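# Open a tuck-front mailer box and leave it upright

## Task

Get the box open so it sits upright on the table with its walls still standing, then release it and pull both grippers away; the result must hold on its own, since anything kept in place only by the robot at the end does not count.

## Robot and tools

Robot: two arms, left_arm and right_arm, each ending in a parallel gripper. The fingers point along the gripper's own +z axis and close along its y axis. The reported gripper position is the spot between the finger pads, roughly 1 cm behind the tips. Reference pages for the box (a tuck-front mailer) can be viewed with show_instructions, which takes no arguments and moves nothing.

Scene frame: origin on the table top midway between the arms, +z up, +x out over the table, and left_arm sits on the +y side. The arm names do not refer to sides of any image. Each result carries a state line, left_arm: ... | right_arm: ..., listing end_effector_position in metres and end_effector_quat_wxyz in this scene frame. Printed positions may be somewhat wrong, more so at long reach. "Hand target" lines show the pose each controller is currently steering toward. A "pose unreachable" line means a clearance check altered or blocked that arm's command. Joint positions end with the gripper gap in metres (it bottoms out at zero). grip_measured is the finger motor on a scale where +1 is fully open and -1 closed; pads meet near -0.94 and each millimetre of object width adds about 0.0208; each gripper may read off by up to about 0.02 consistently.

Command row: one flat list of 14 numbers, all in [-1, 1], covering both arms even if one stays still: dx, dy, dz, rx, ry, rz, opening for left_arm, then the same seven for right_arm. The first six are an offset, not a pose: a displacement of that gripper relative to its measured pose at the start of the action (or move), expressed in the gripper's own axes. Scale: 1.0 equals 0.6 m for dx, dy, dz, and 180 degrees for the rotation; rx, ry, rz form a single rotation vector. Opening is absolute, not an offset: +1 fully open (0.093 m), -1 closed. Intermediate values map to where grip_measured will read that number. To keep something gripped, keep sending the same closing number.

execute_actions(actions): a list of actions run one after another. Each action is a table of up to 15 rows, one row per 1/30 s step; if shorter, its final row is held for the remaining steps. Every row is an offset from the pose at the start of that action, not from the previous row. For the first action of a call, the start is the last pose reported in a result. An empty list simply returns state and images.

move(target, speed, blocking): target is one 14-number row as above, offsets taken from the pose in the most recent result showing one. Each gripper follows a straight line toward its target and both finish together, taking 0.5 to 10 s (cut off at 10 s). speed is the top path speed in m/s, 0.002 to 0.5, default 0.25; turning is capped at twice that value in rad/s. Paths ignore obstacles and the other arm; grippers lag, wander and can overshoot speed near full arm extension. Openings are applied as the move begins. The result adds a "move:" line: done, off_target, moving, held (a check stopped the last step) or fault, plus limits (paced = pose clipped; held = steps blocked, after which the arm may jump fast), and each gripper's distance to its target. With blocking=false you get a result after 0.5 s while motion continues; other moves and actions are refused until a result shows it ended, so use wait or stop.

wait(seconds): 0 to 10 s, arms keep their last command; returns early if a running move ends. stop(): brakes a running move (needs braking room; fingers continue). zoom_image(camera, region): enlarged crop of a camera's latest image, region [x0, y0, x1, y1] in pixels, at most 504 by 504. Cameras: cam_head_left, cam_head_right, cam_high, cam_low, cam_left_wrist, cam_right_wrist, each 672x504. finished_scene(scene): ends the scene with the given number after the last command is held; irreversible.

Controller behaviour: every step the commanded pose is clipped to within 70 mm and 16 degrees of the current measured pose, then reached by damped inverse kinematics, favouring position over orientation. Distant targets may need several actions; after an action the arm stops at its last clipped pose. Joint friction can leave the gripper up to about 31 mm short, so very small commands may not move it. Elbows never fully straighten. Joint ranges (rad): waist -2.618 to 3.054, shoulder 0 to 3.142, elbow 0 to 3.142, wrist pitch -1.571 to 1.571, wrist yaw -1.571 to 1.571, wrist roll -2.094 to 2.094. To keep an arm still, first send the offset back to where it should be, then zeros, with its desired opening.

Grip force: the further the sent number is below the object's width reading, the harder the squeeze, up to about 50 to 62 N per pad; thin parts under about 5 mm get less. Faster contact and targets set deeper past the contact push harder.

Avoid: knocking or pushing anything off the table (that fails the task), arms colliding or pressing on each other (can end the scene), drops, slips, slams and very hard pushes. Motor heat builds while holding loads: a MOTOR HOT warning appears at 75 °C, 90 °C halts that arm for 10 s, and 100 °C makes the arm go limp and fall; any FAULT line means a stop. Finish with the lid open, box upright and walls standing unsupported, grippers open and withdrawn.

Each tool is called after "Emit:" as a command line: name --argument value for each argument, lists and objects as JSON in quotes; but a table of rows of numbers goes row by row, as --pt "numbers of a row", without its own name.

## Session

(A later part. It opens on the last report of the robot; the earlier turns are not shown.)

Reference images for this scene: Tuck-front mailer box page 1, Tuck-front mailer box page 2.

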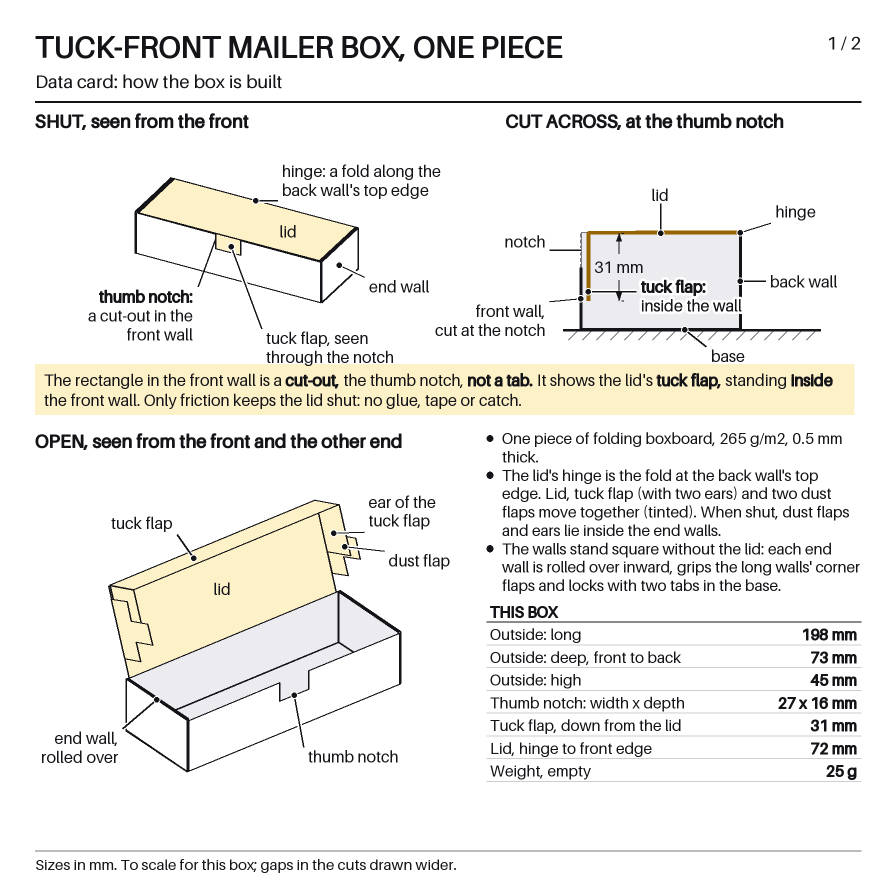

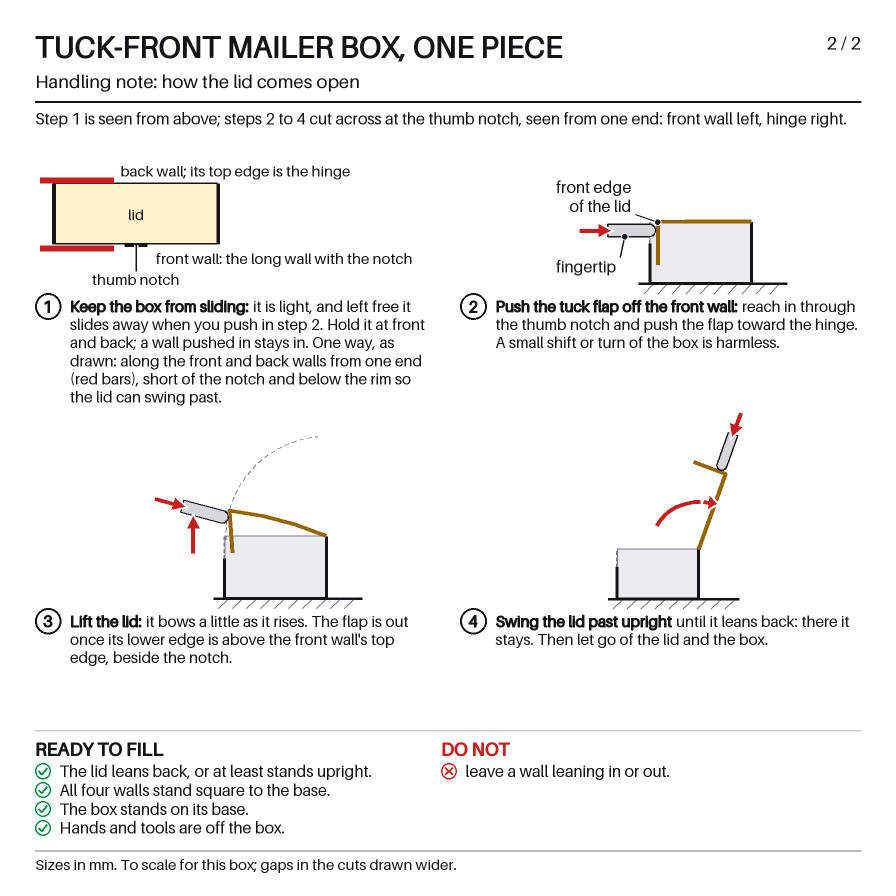

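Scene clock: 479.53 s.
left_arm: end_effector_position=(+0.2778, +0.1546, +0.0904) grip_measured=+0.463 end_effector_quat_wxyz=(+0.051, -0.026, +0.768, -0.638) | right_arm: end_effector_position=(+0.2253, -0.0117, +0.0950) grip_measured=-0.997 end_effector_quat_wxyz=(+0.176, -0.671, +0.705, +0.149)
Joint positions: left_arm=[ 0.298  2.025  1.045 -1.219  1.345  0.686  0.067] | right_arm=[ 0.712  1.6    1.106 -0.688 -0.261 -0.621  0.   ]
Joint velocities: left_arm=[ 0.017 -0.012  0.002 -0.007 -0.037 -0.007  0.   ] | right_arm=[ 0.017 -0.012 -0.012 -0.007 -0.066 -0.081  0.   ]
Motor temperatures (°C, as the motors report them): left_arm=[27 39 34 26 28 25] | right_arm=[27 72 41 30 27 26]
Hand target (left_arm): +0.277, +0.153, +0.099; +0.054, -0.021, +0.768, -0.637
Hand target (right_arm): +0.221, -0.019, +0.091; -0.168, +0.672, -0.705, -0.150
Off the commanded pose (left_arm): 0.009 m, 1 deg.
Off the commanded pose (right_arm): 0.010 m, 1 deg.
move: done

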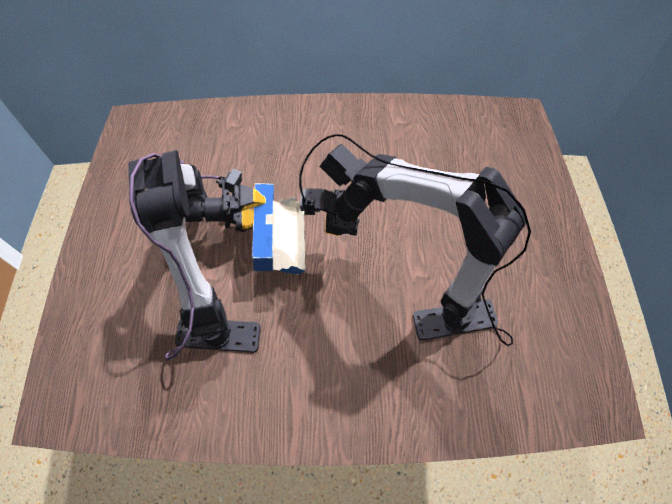

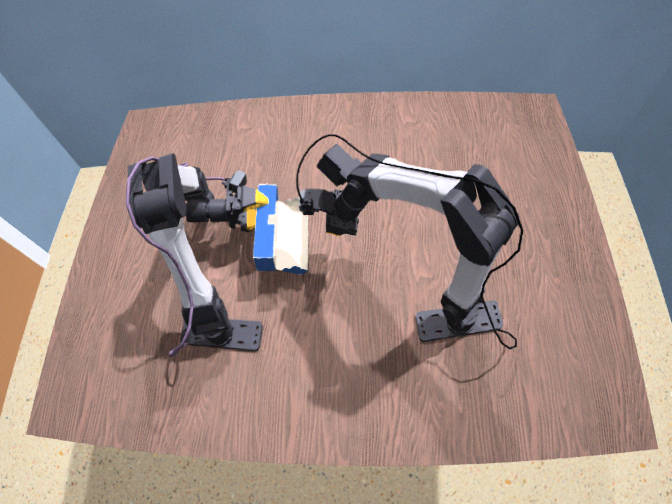

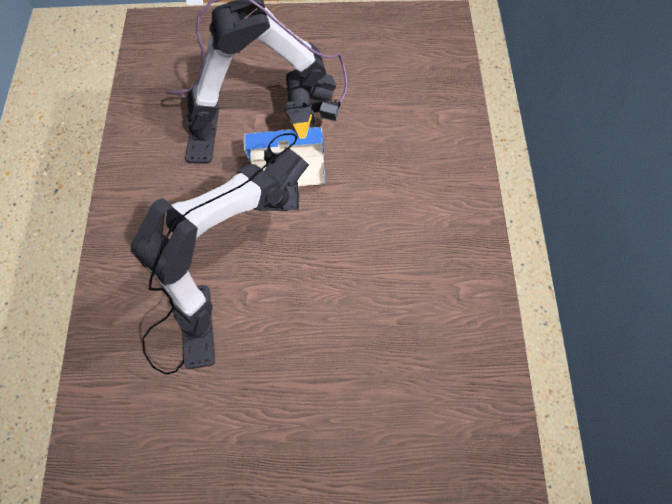

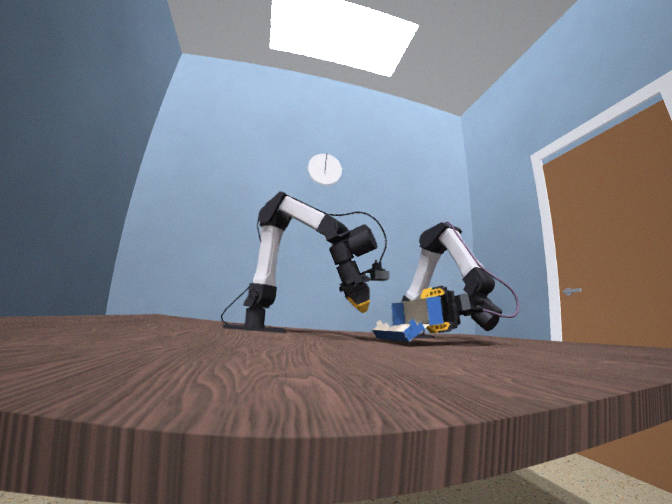

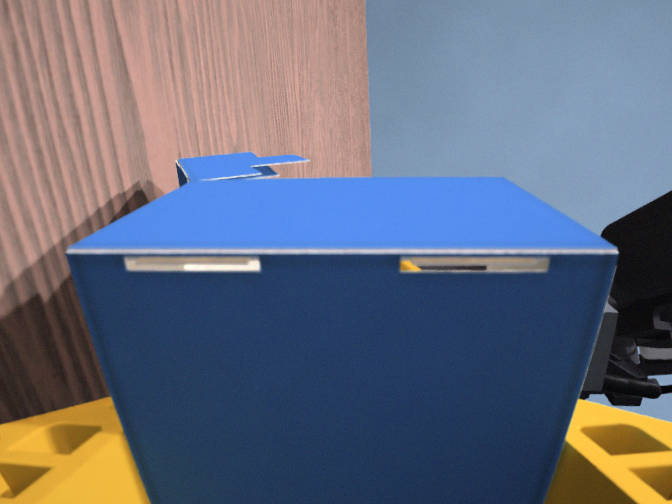

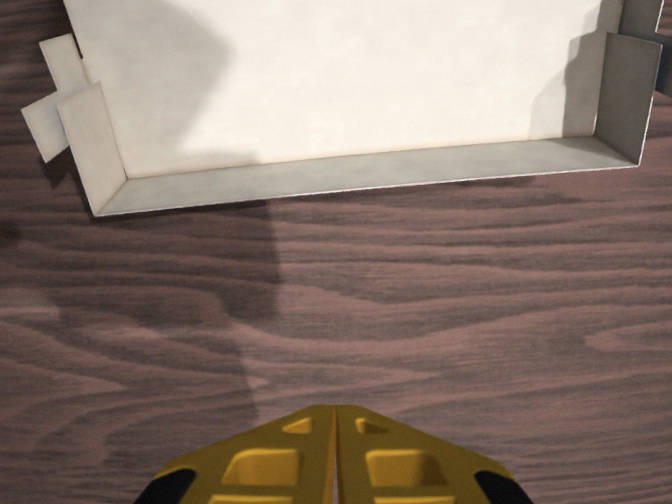

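Emit:
move --target '[0,-0.01,0,0,0,0,0.45,0.03,0.05,-0.06,0,0.145,0,-0.5]' --speed 0.15

Emit:
move --target '[0,-0.01,0,0,0,0,0.45,0,0,0,0,0,0.49,-0.5]'

Emit:
move --target '[0,-0.01,0,0,0,0,0.45,0,0,0,-0.46,0,0,-0.5]'

Scene clock: 484.67 s.
left_arm: end_effector_position=(+0.2778, +0.1546, +0.0904) grip_measured=+0.463 end_effector_quat_wxyz=(+0.050, -0.027, +0.768, -0.638) | right_arm: end_effector_position=(+0.1926, -0.0469, +0.1149) grip_measured=-0.502 end_effector_quat_wxyz=(+0.012, -0.689, +0.725, -0.006)
Joint positions: left_arm=[ 0.298  2.025  1.045 -1.219  1.345  0.684  0.067] | right_arm=[ 0.863  1.724  1.415 -1.242  0.017 -0.52   0.021]
Joint velocities: left_arm=[ 0.002 -0.017 -0.022 -0.022 -0.037 -0.022  0.   ] | right_arm=[-0.017 -0.007 -0.007 -0.007  0.007 -0.007 -0.   ]
Motor temperatures (°C, as the motors report them): left_arm=[27 40 34 26 28 25] | right_arm=[27 70 41 29 27 26]
Hand target (left_arm): +0.278, +0.154, +0.096; +0.051, -0.026, +0.768, -0.638
Hand target (right_arm): +0.194, -0.042, +0.118; -0.015, +0.688, -0.726, +0.008
Off the commanded pose (left_arm): 0.006 m, 0 deg.
Off the commanded pose (right_arm): 0.006 m, 0 deg.
move: done

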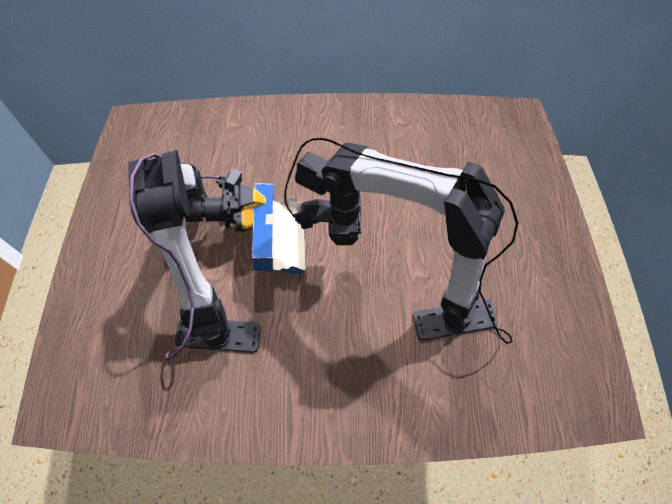

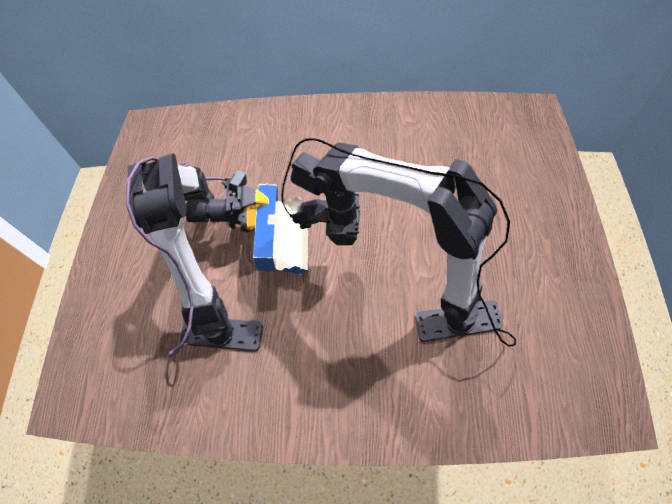

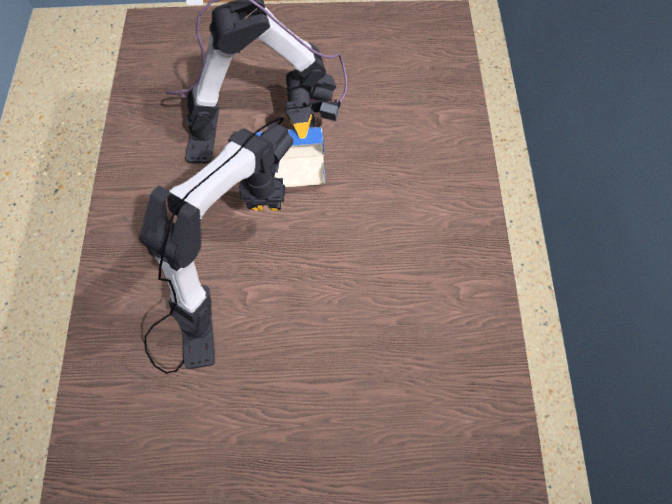

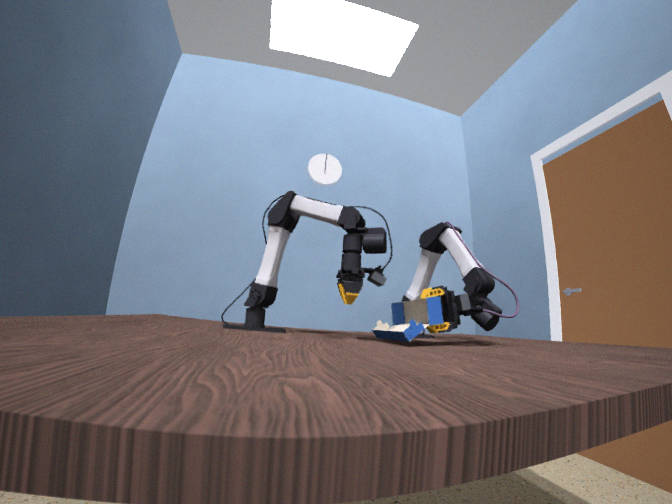

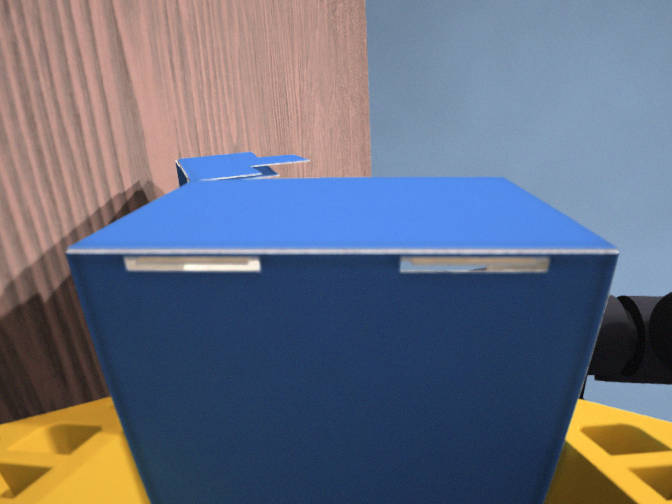

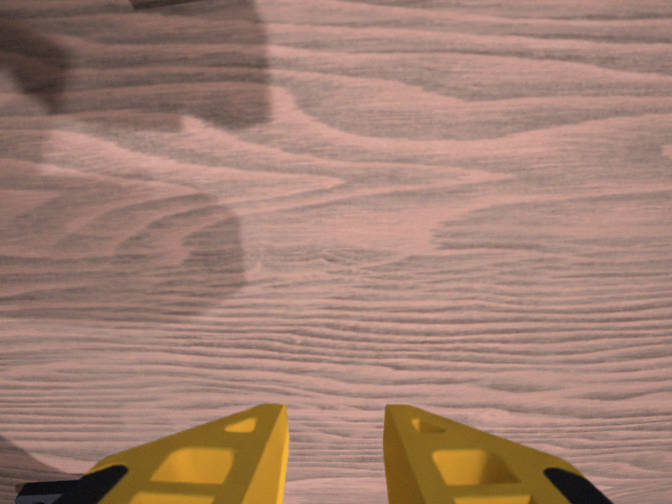

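Scene clock: 488.33 s.
left_arm: end_effector_position=(+0.2778, +0.1546, +0.0904) grip_measured=+0.463 end_effector_quat_wxyz=(+0.049, -0.028, +0.768, -0.638) | right_arm: end_effector_position=(+0.1926, -0.0469, +0.1149) grip_measured=-0.502 end_effector_quat_wxyz=(+0.012, +0.004, +1.000, +0.004)
Joint positions: left_arm=[ 0.298  2.025  1.045 -1.219  1.345  0.682  0.067] | right_arm=[ 0.863  1.724  1.415 -1.242  0.017  1.007  0.021]
Joint velocities: left_arm=[ 0.002 -0.002 -0.017  0.066 -0.022  0.007  0.   ] | right_arm=[ 0.007  0.002 -0.002  0.007 -0.037  0.022 -0.001]
Motor temperatures (°C, as the motors report them): left_arm=[27 40 34 26 28 25] | right_arm=[27 70 41 29 27 26]
Hand target (left_arm): +0.278, +0.154, +0.096; +0.050, -0.027, +0.768, -0.638
Hand target (right_arm): +0.193, -0.047, +0.115; +0.012, +0.010, +1.000, +0.004
Off the commanded pose (left_arm): 0.006 m, 0 deg.
Off the commanded pose (right_arm): 0.000 m, 1 deg.
move: done

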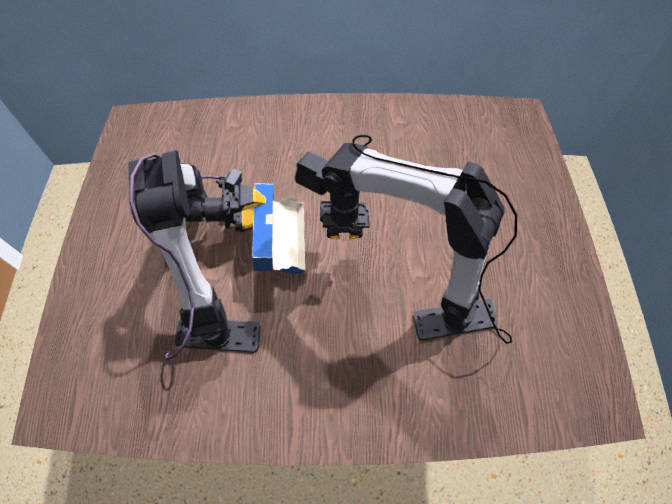

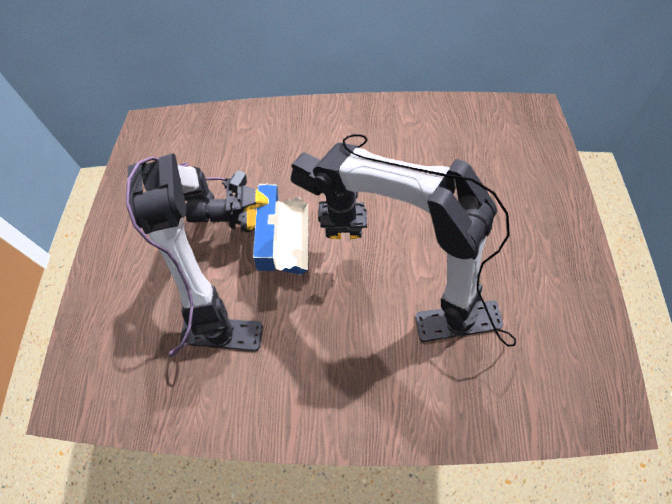

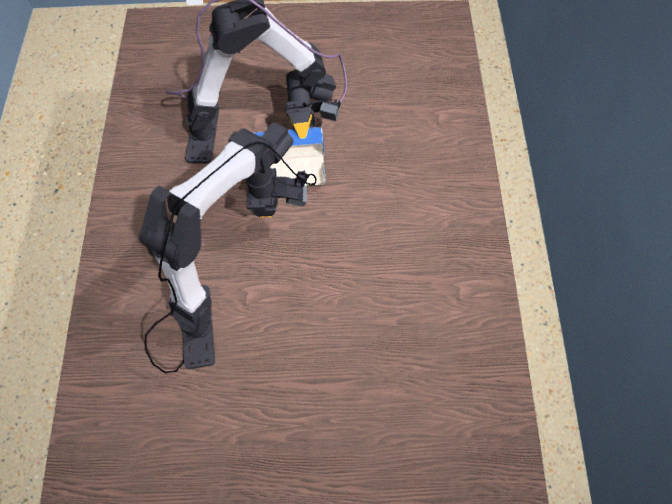

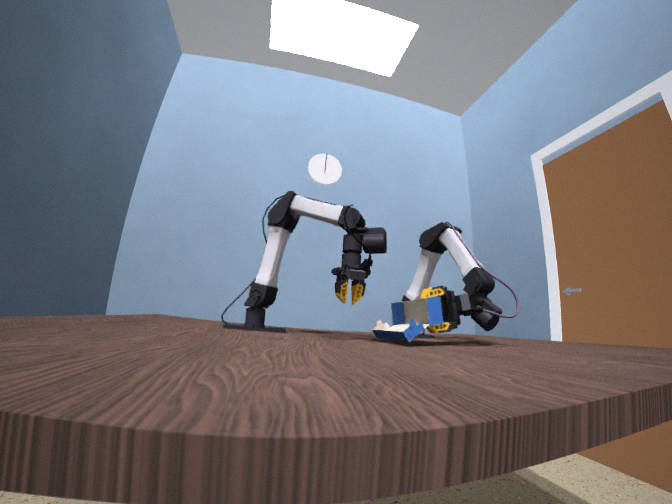

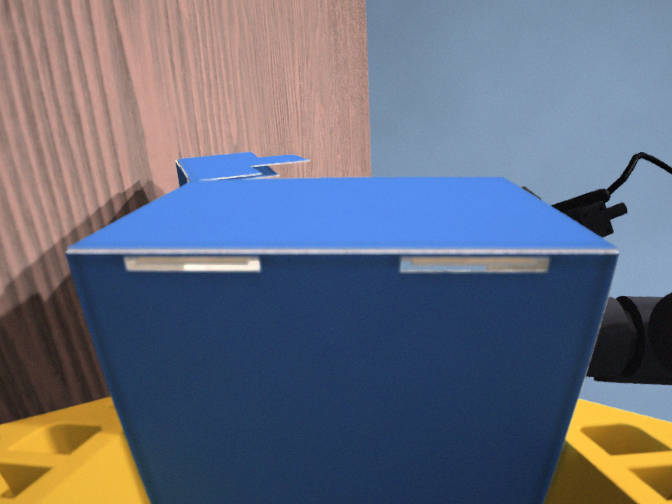

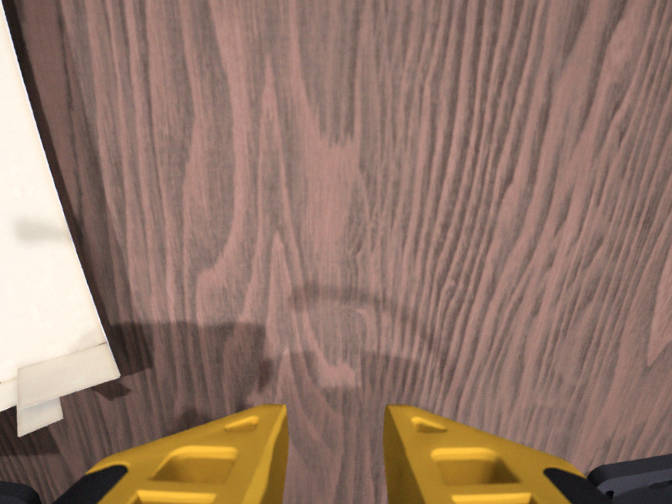

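Scene clock: 492.27 s.
left_arm: end_effector_position=(+0.2778, +0.1546, +0.0904) grip_measured=+0.463 end_effector_quat_wxyz=(+0.049, -0.029, +0.768, -0.638) | right_arm: end_effector_position=(+0.1944, -0.0446, +0.1228) grip_measured=-0.502 end_effector_quat_wxyz=(+0.012, -0.011, +0.746, +0.665)
Joint positions: left_arm=[ 0.298  2.025  1.045 -1.219  1.345  0.679  0.067] | right_arm=[ 0.383  1.506  0.219  1.061 -1.036  1.343  0.021]
Joint velocities: left_arm=[ 0.007 -0.017 -0.002 -0.007 -0.007 -0.007  0.   ] | right_arm=[ 0.002  0.012  0.002  0.051 -0.007  0.095  0.   ]
Motor temperatures (°C, as the motors report them): left_arm=[27 40 34 27 28 25] | right_arm=[27 68 41 29 27 26]
Hand target (left_arm): +0.278, +0.154, +0.096; +0.049, -0.028, +0.768, -0.638
Hand target (right_arm): +0.191, -0.048, +0.116; +0.004, -0.002, +0.749, +0.663
Off the commanded pose (left_arm): 0.006 m, 0 deg.
Off the commanded pose (right_arm): 0.008 m, 1 deg.
move: done

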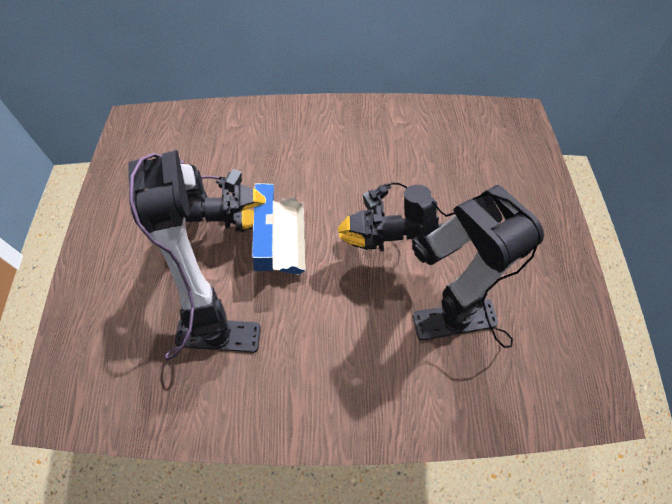

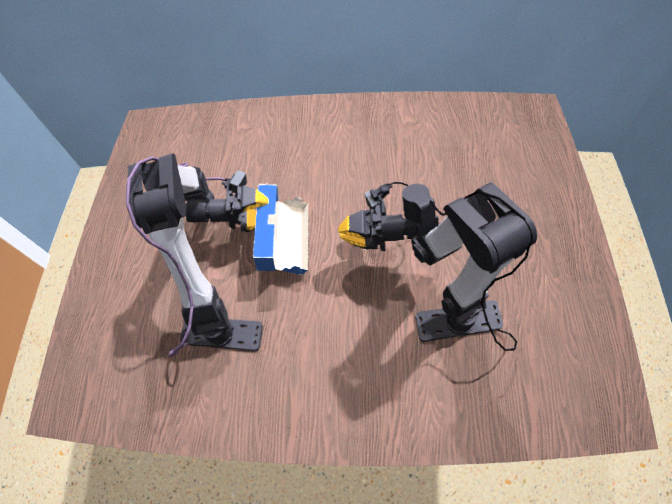

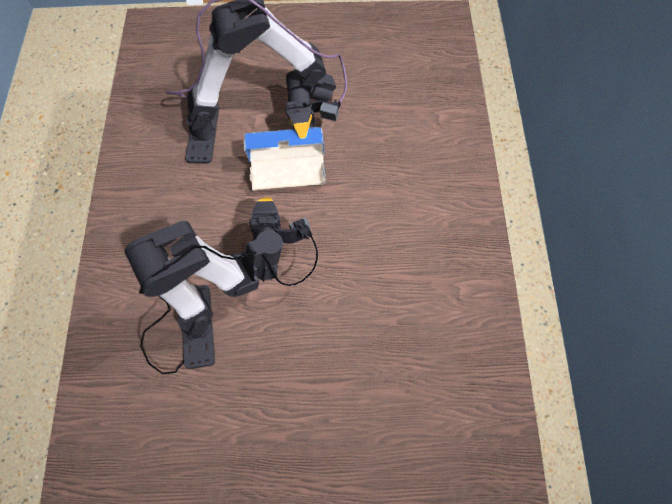

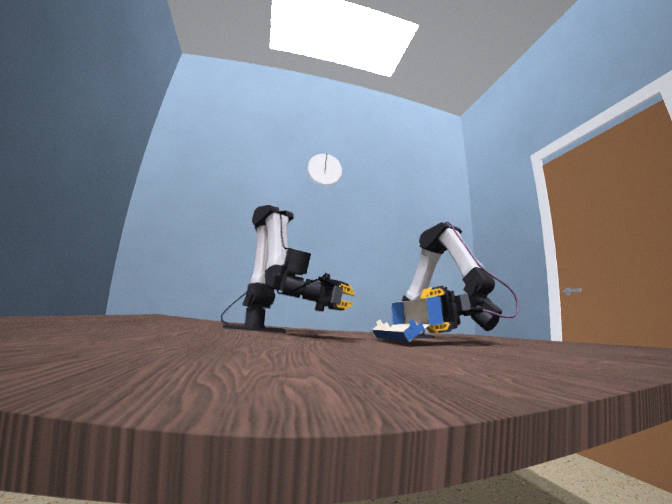

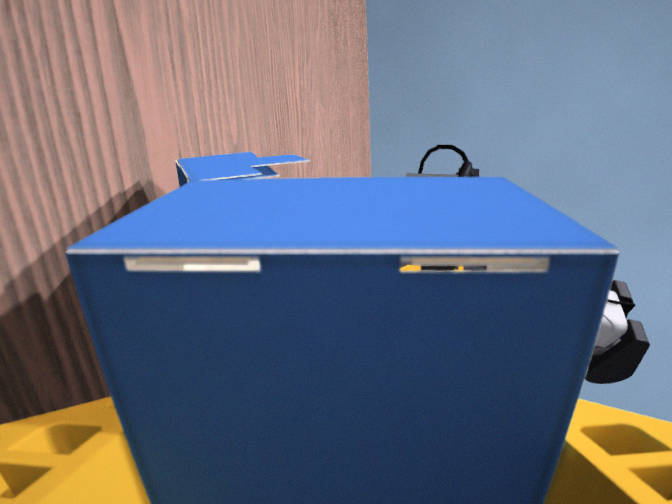

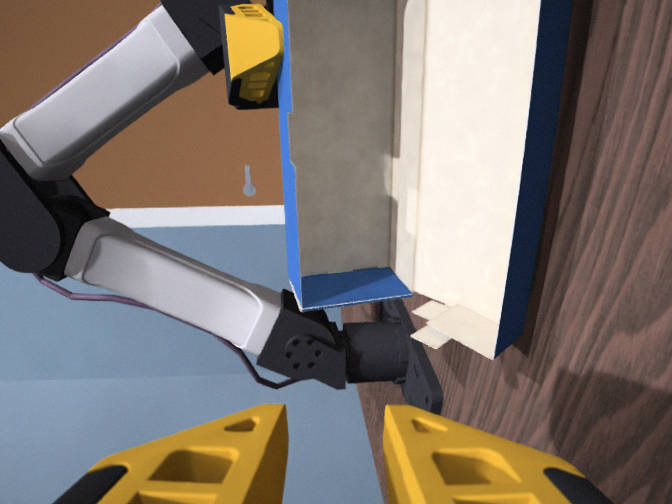

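Emit:
move --target '[0,-0.01,0,0,0,0,0.45,0,0.025,0.21,-0.07,0,0,-0.5]' --speed 0.12

Scene clock: 495.40 s.
left_arm: end_effector_position=(+0.2778, +0.1546, +0.0904) grip_measured=+0.463 end_effector_quat_wxyz=(+0.048, -0.029, +0.768, -0.638) | right_arm: end_effector_position=(+0.1910, +0.0755, +0.1192) grip_measured=-0.502 end_effector_quat_wxyz=(+0.003, -0.009, +0.694, +0.719)
Joint positions: left_arm=[ 0.298  2.025  1.045 -1.219  1.345  0.677  0.067] | right_arm=[ 0.764  2.017  0.494  1.568 -0.68   1.582  0.021]
Joint velocities: left_arm=[-0.002  0.017 -0.007 -0.007 -0.051 -0.022 -0.001] | right_arm=[ 0.007  0.002 -0.002  0.051  0.095 -0.007 -0.   ]
Motor temperatures (°C, as the motors report them): left_arm=[27 40 34 27 28 25] | right_arm=[27 67 41 30 27 26]
Hand target (left_arm): +0.278, +0.154, +0.096; +0.049, -0.028, +0.768, -0.638
Hand target (right_arm): +0.193, +0.081, +0.125; +0.006, -0.013, +0.685, +0.728
Off the commanded pose (left_arm): 0.006 m, 0 deg.
Off the commanded pose (right_arm): 0.009 m, 4 deg.
joint sent to its limit (right arm) — the command would take joint 4 (wrist pitch) past its upper limit, so that joint was sent only as far as its limit.
move: off_target (right_arm)

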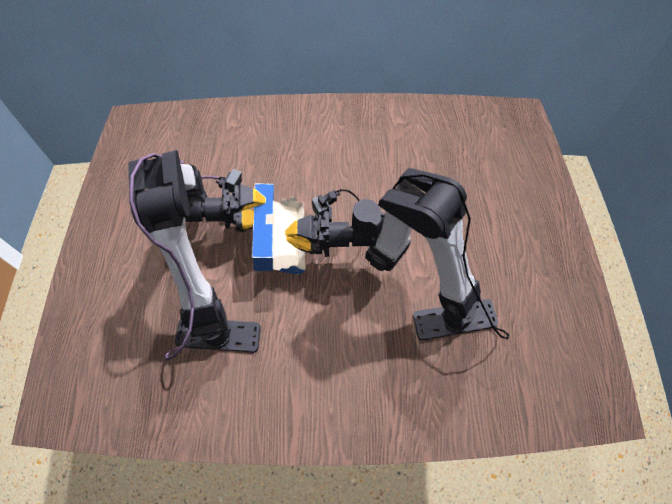

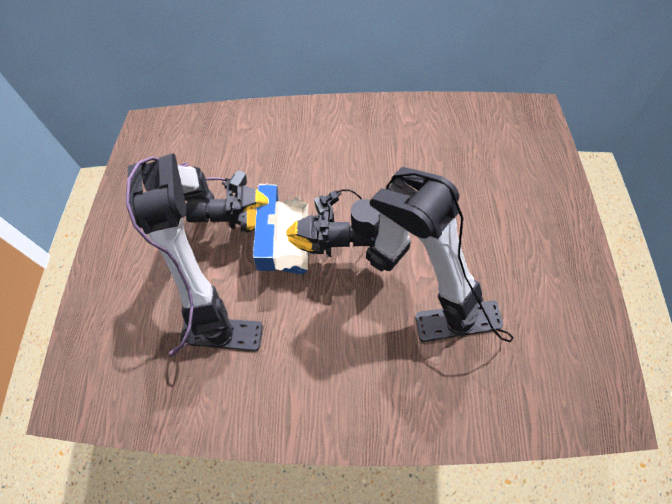

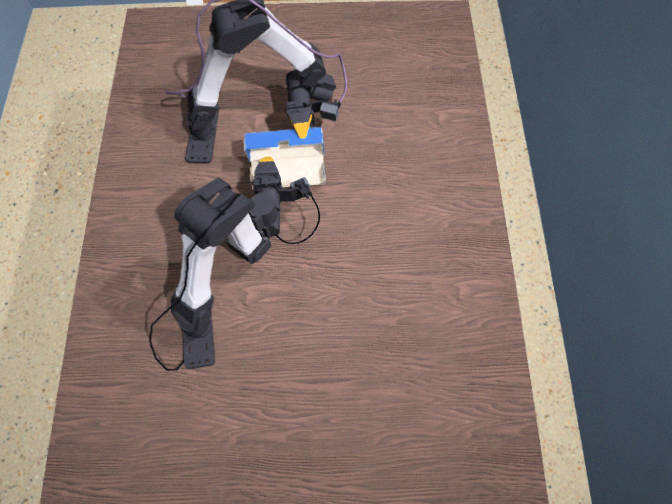

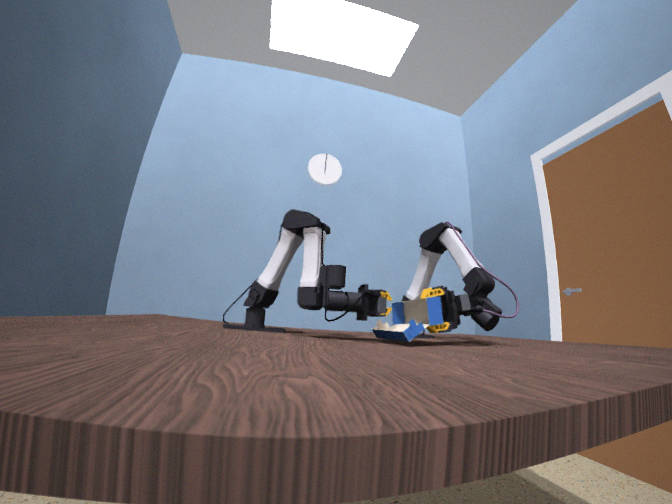

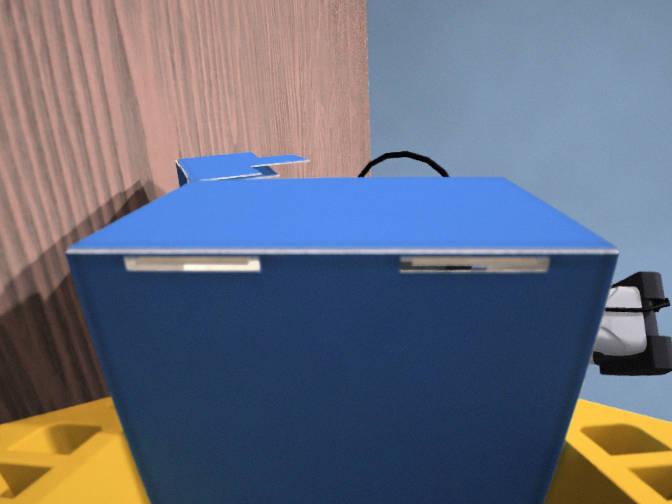

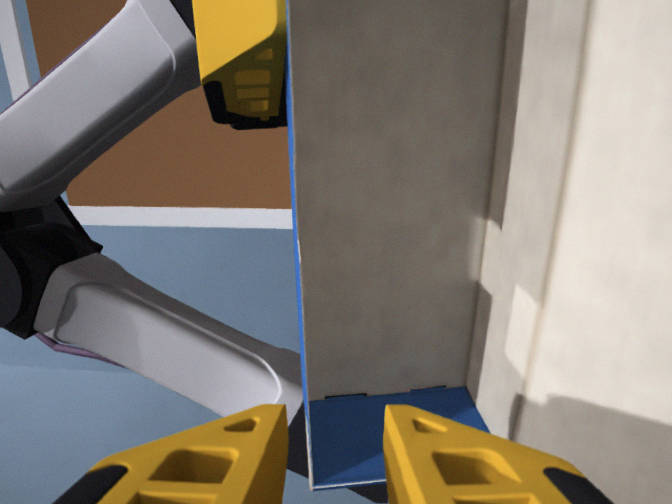

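Emit:
move --target '[0,0.025,0,0.04,0,0,0.45,-0.02,0.005,0,0.01,0,0,-0.3]' --speed 0.03

Scene clock: 500.13 s.
left_arm: end_effector_position=(+0.2739, +0.1530, +0.0859) grip_measured=+0.463 end_effector_quat_wxyz=(+0.055, -0.012, +0.735, -0.676) | right_arm: end_effector_position=(+0.1956, +0.0716, +0.1089) grip_measured=-0.302 end_effector_quat_wxyz=(-0.011, +0.003, +0.716, +0.698)
Joint positions: left_arm=[ 0.302  2.214  1.114 -1.561  1.397  1.162  0.067] | right_arm=[ 0.741  1.985  0.494  1.456 -0.705  1.568  0.031]
Joint velocities: left_arm=[-0.022 -0.012  0.017 -0.081 -0.051  0.022  0.   ] | right_arm=[-0.017 -0.002 -0.007 -0.022  0.007 -0.051  0.   ]
Motor temperatures (°C, as the motors report them): left_arm=[27 40 35 27 28 25] | right_arm=[27 67 41 32 27 26]
Hand target (left_arm): +0.278, +0.157, +0.077; +0.051, -0.028, +0.731, -0.680
Hand target (right_arm): +0.203, +0.075, +0.122; +0.003, -0.009, +0.706, +0.708
Off the commanded pose (left_arm): 0.012 m, 2 deg.
Off the commanded pose (right_arm): 0.016 m, 3 deg.
joint sent to its limit (left arm) — the command would take joint 4 (wrist pitch) past its lower limit, so that joint was sent only as far as its limit.
move: off_target (left_arm, right_arm)

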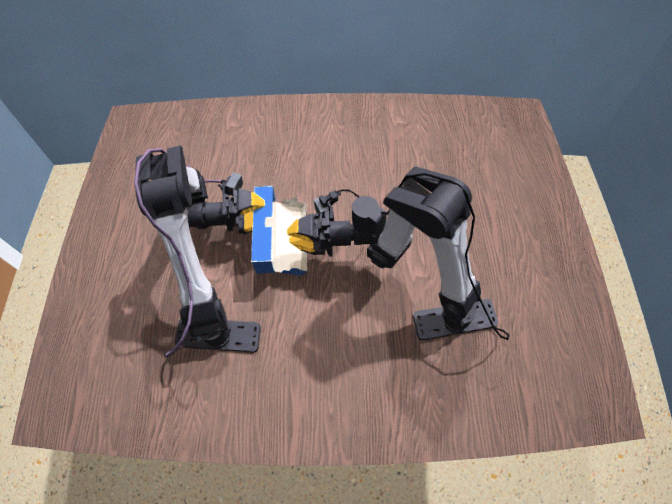

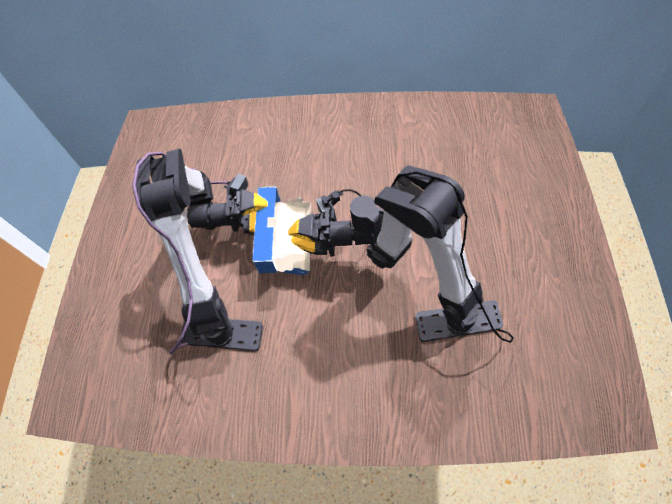

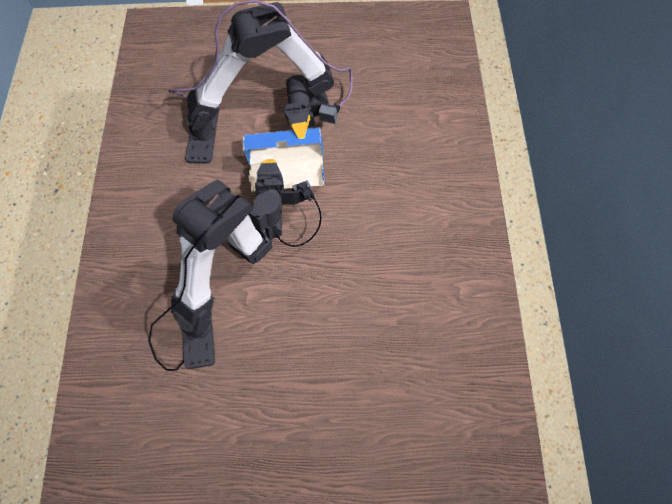

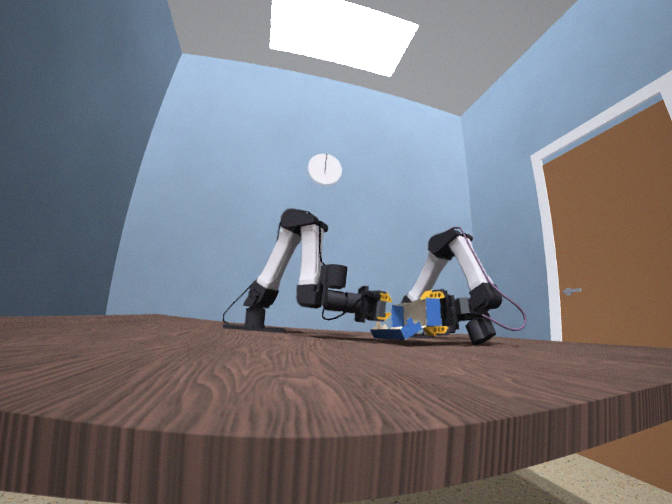

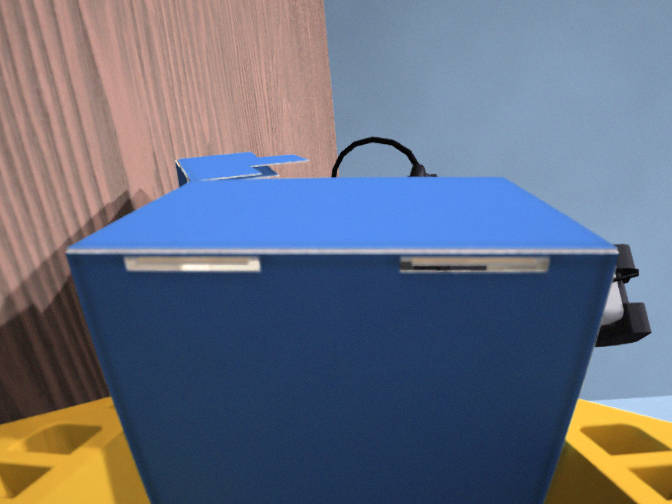

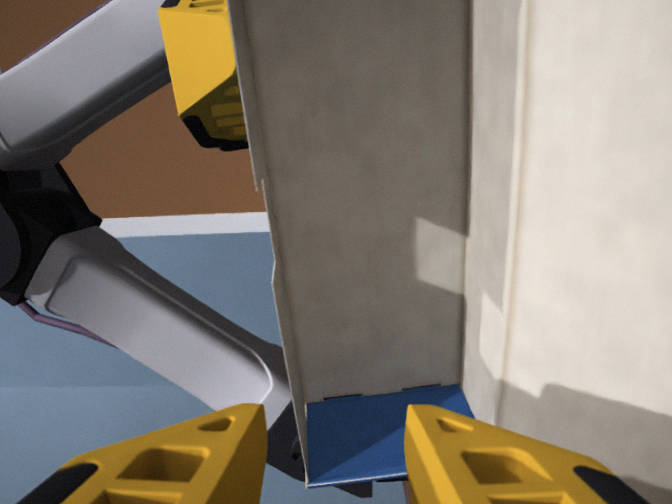

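Emit:
move --target '[0,0,0,0,0,0,0.45,0,0.03,0.05,0,0,0,-0.3]' --speed 0.03

Scene clock: 502.87 s.
left_arm: end_effector_position=(+0.2739, +0.1529, +0.0862) grip_measured=+0.463 end_effector_quat_wxyz=(+0.055, -0.011, +0.734, -0.676) | right_arm: end_effector_position=(+0.1941, +0.0955, +0.1135) grip_measured=-0.302 end_effector_quat_wxyz=(-0.016, +0.008, +0.725, +0.689)
Joint positions: left_arm=[ 0.302  2.215  1.114 -1.564  1.398  1.166  0.067] | right_arm=[ 0.798  1.965  0.571  1.331 -0.647  1.567  0.031]
Joint velocities: left_arm=[-0.007 -0.007 -0.002  0.007 -0.022  0.022 -0.   ] | right_arm=[ 0.007 -0.002 -0.022 -0.037  0.022 -0.051 -0.001]
Motor temperatures (°C, as the motors report them): left_arm=[27 40 34 27 28 25] | right_arm=[27 66 41 32 27 26]
Hand target (left_arm): +0.274, +0.153, +0.086; +0.055, -0.012, +0.735, -0.676
Hand target (right_arm): +0.195, +0.102, +0.126; -0.011, +0.003, +0.716, +0.698
Off the commanded pose (left_arm): 0.000 m, 0 deg.
Off the commanded pose (right_arm): 0.014 m, 2 deg.
move: off_target (right_arm)

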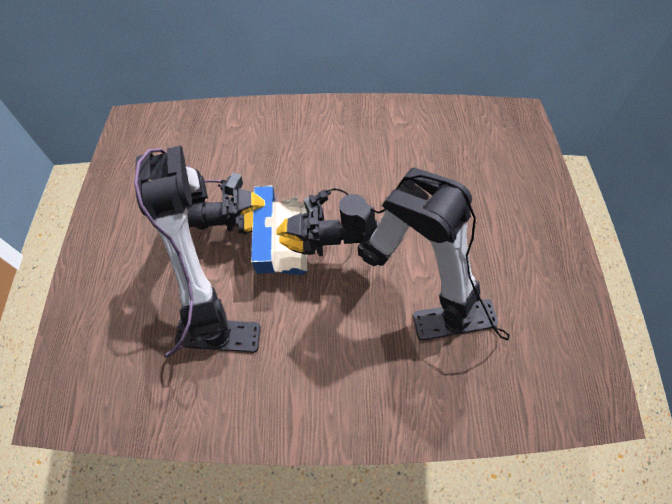

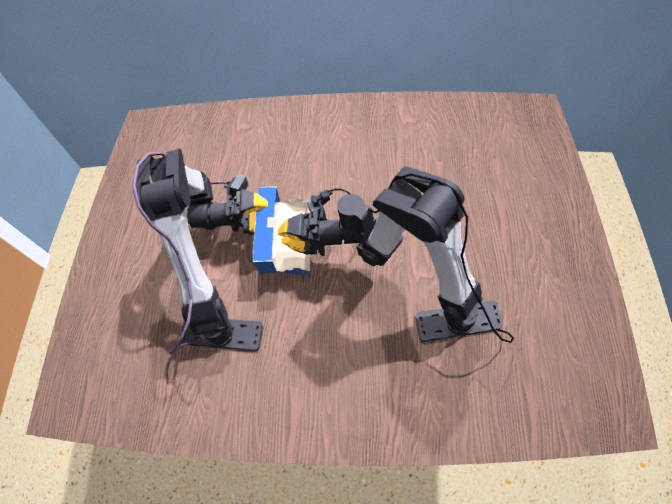

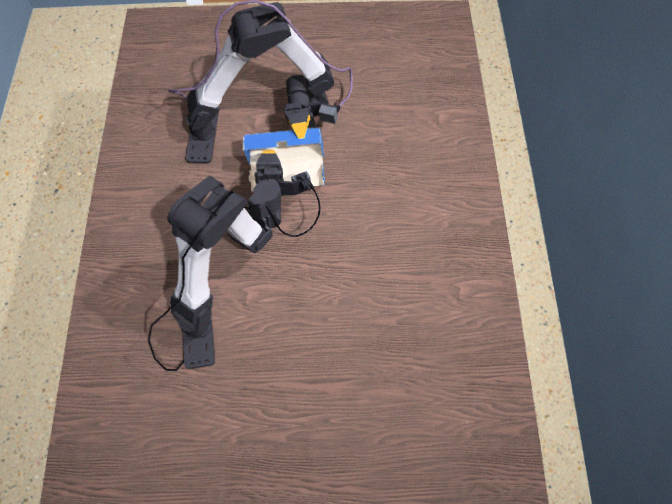

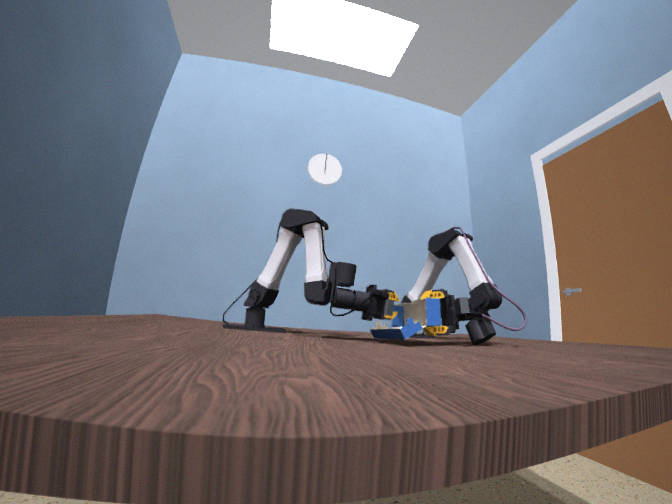

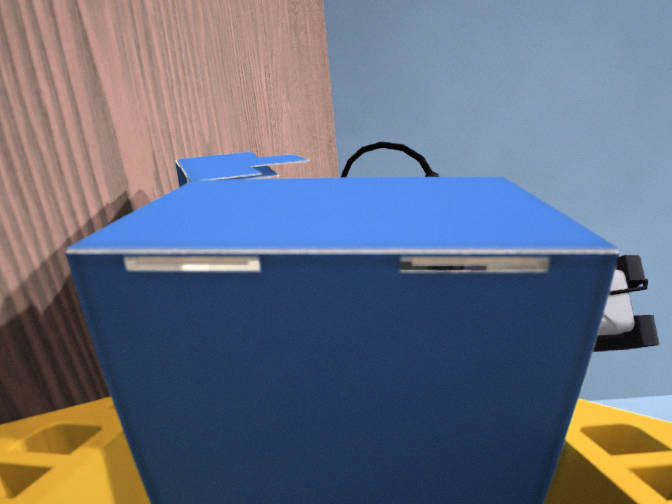

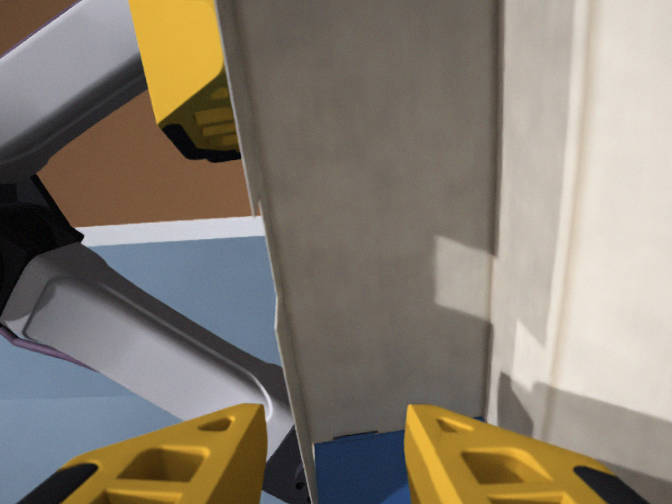

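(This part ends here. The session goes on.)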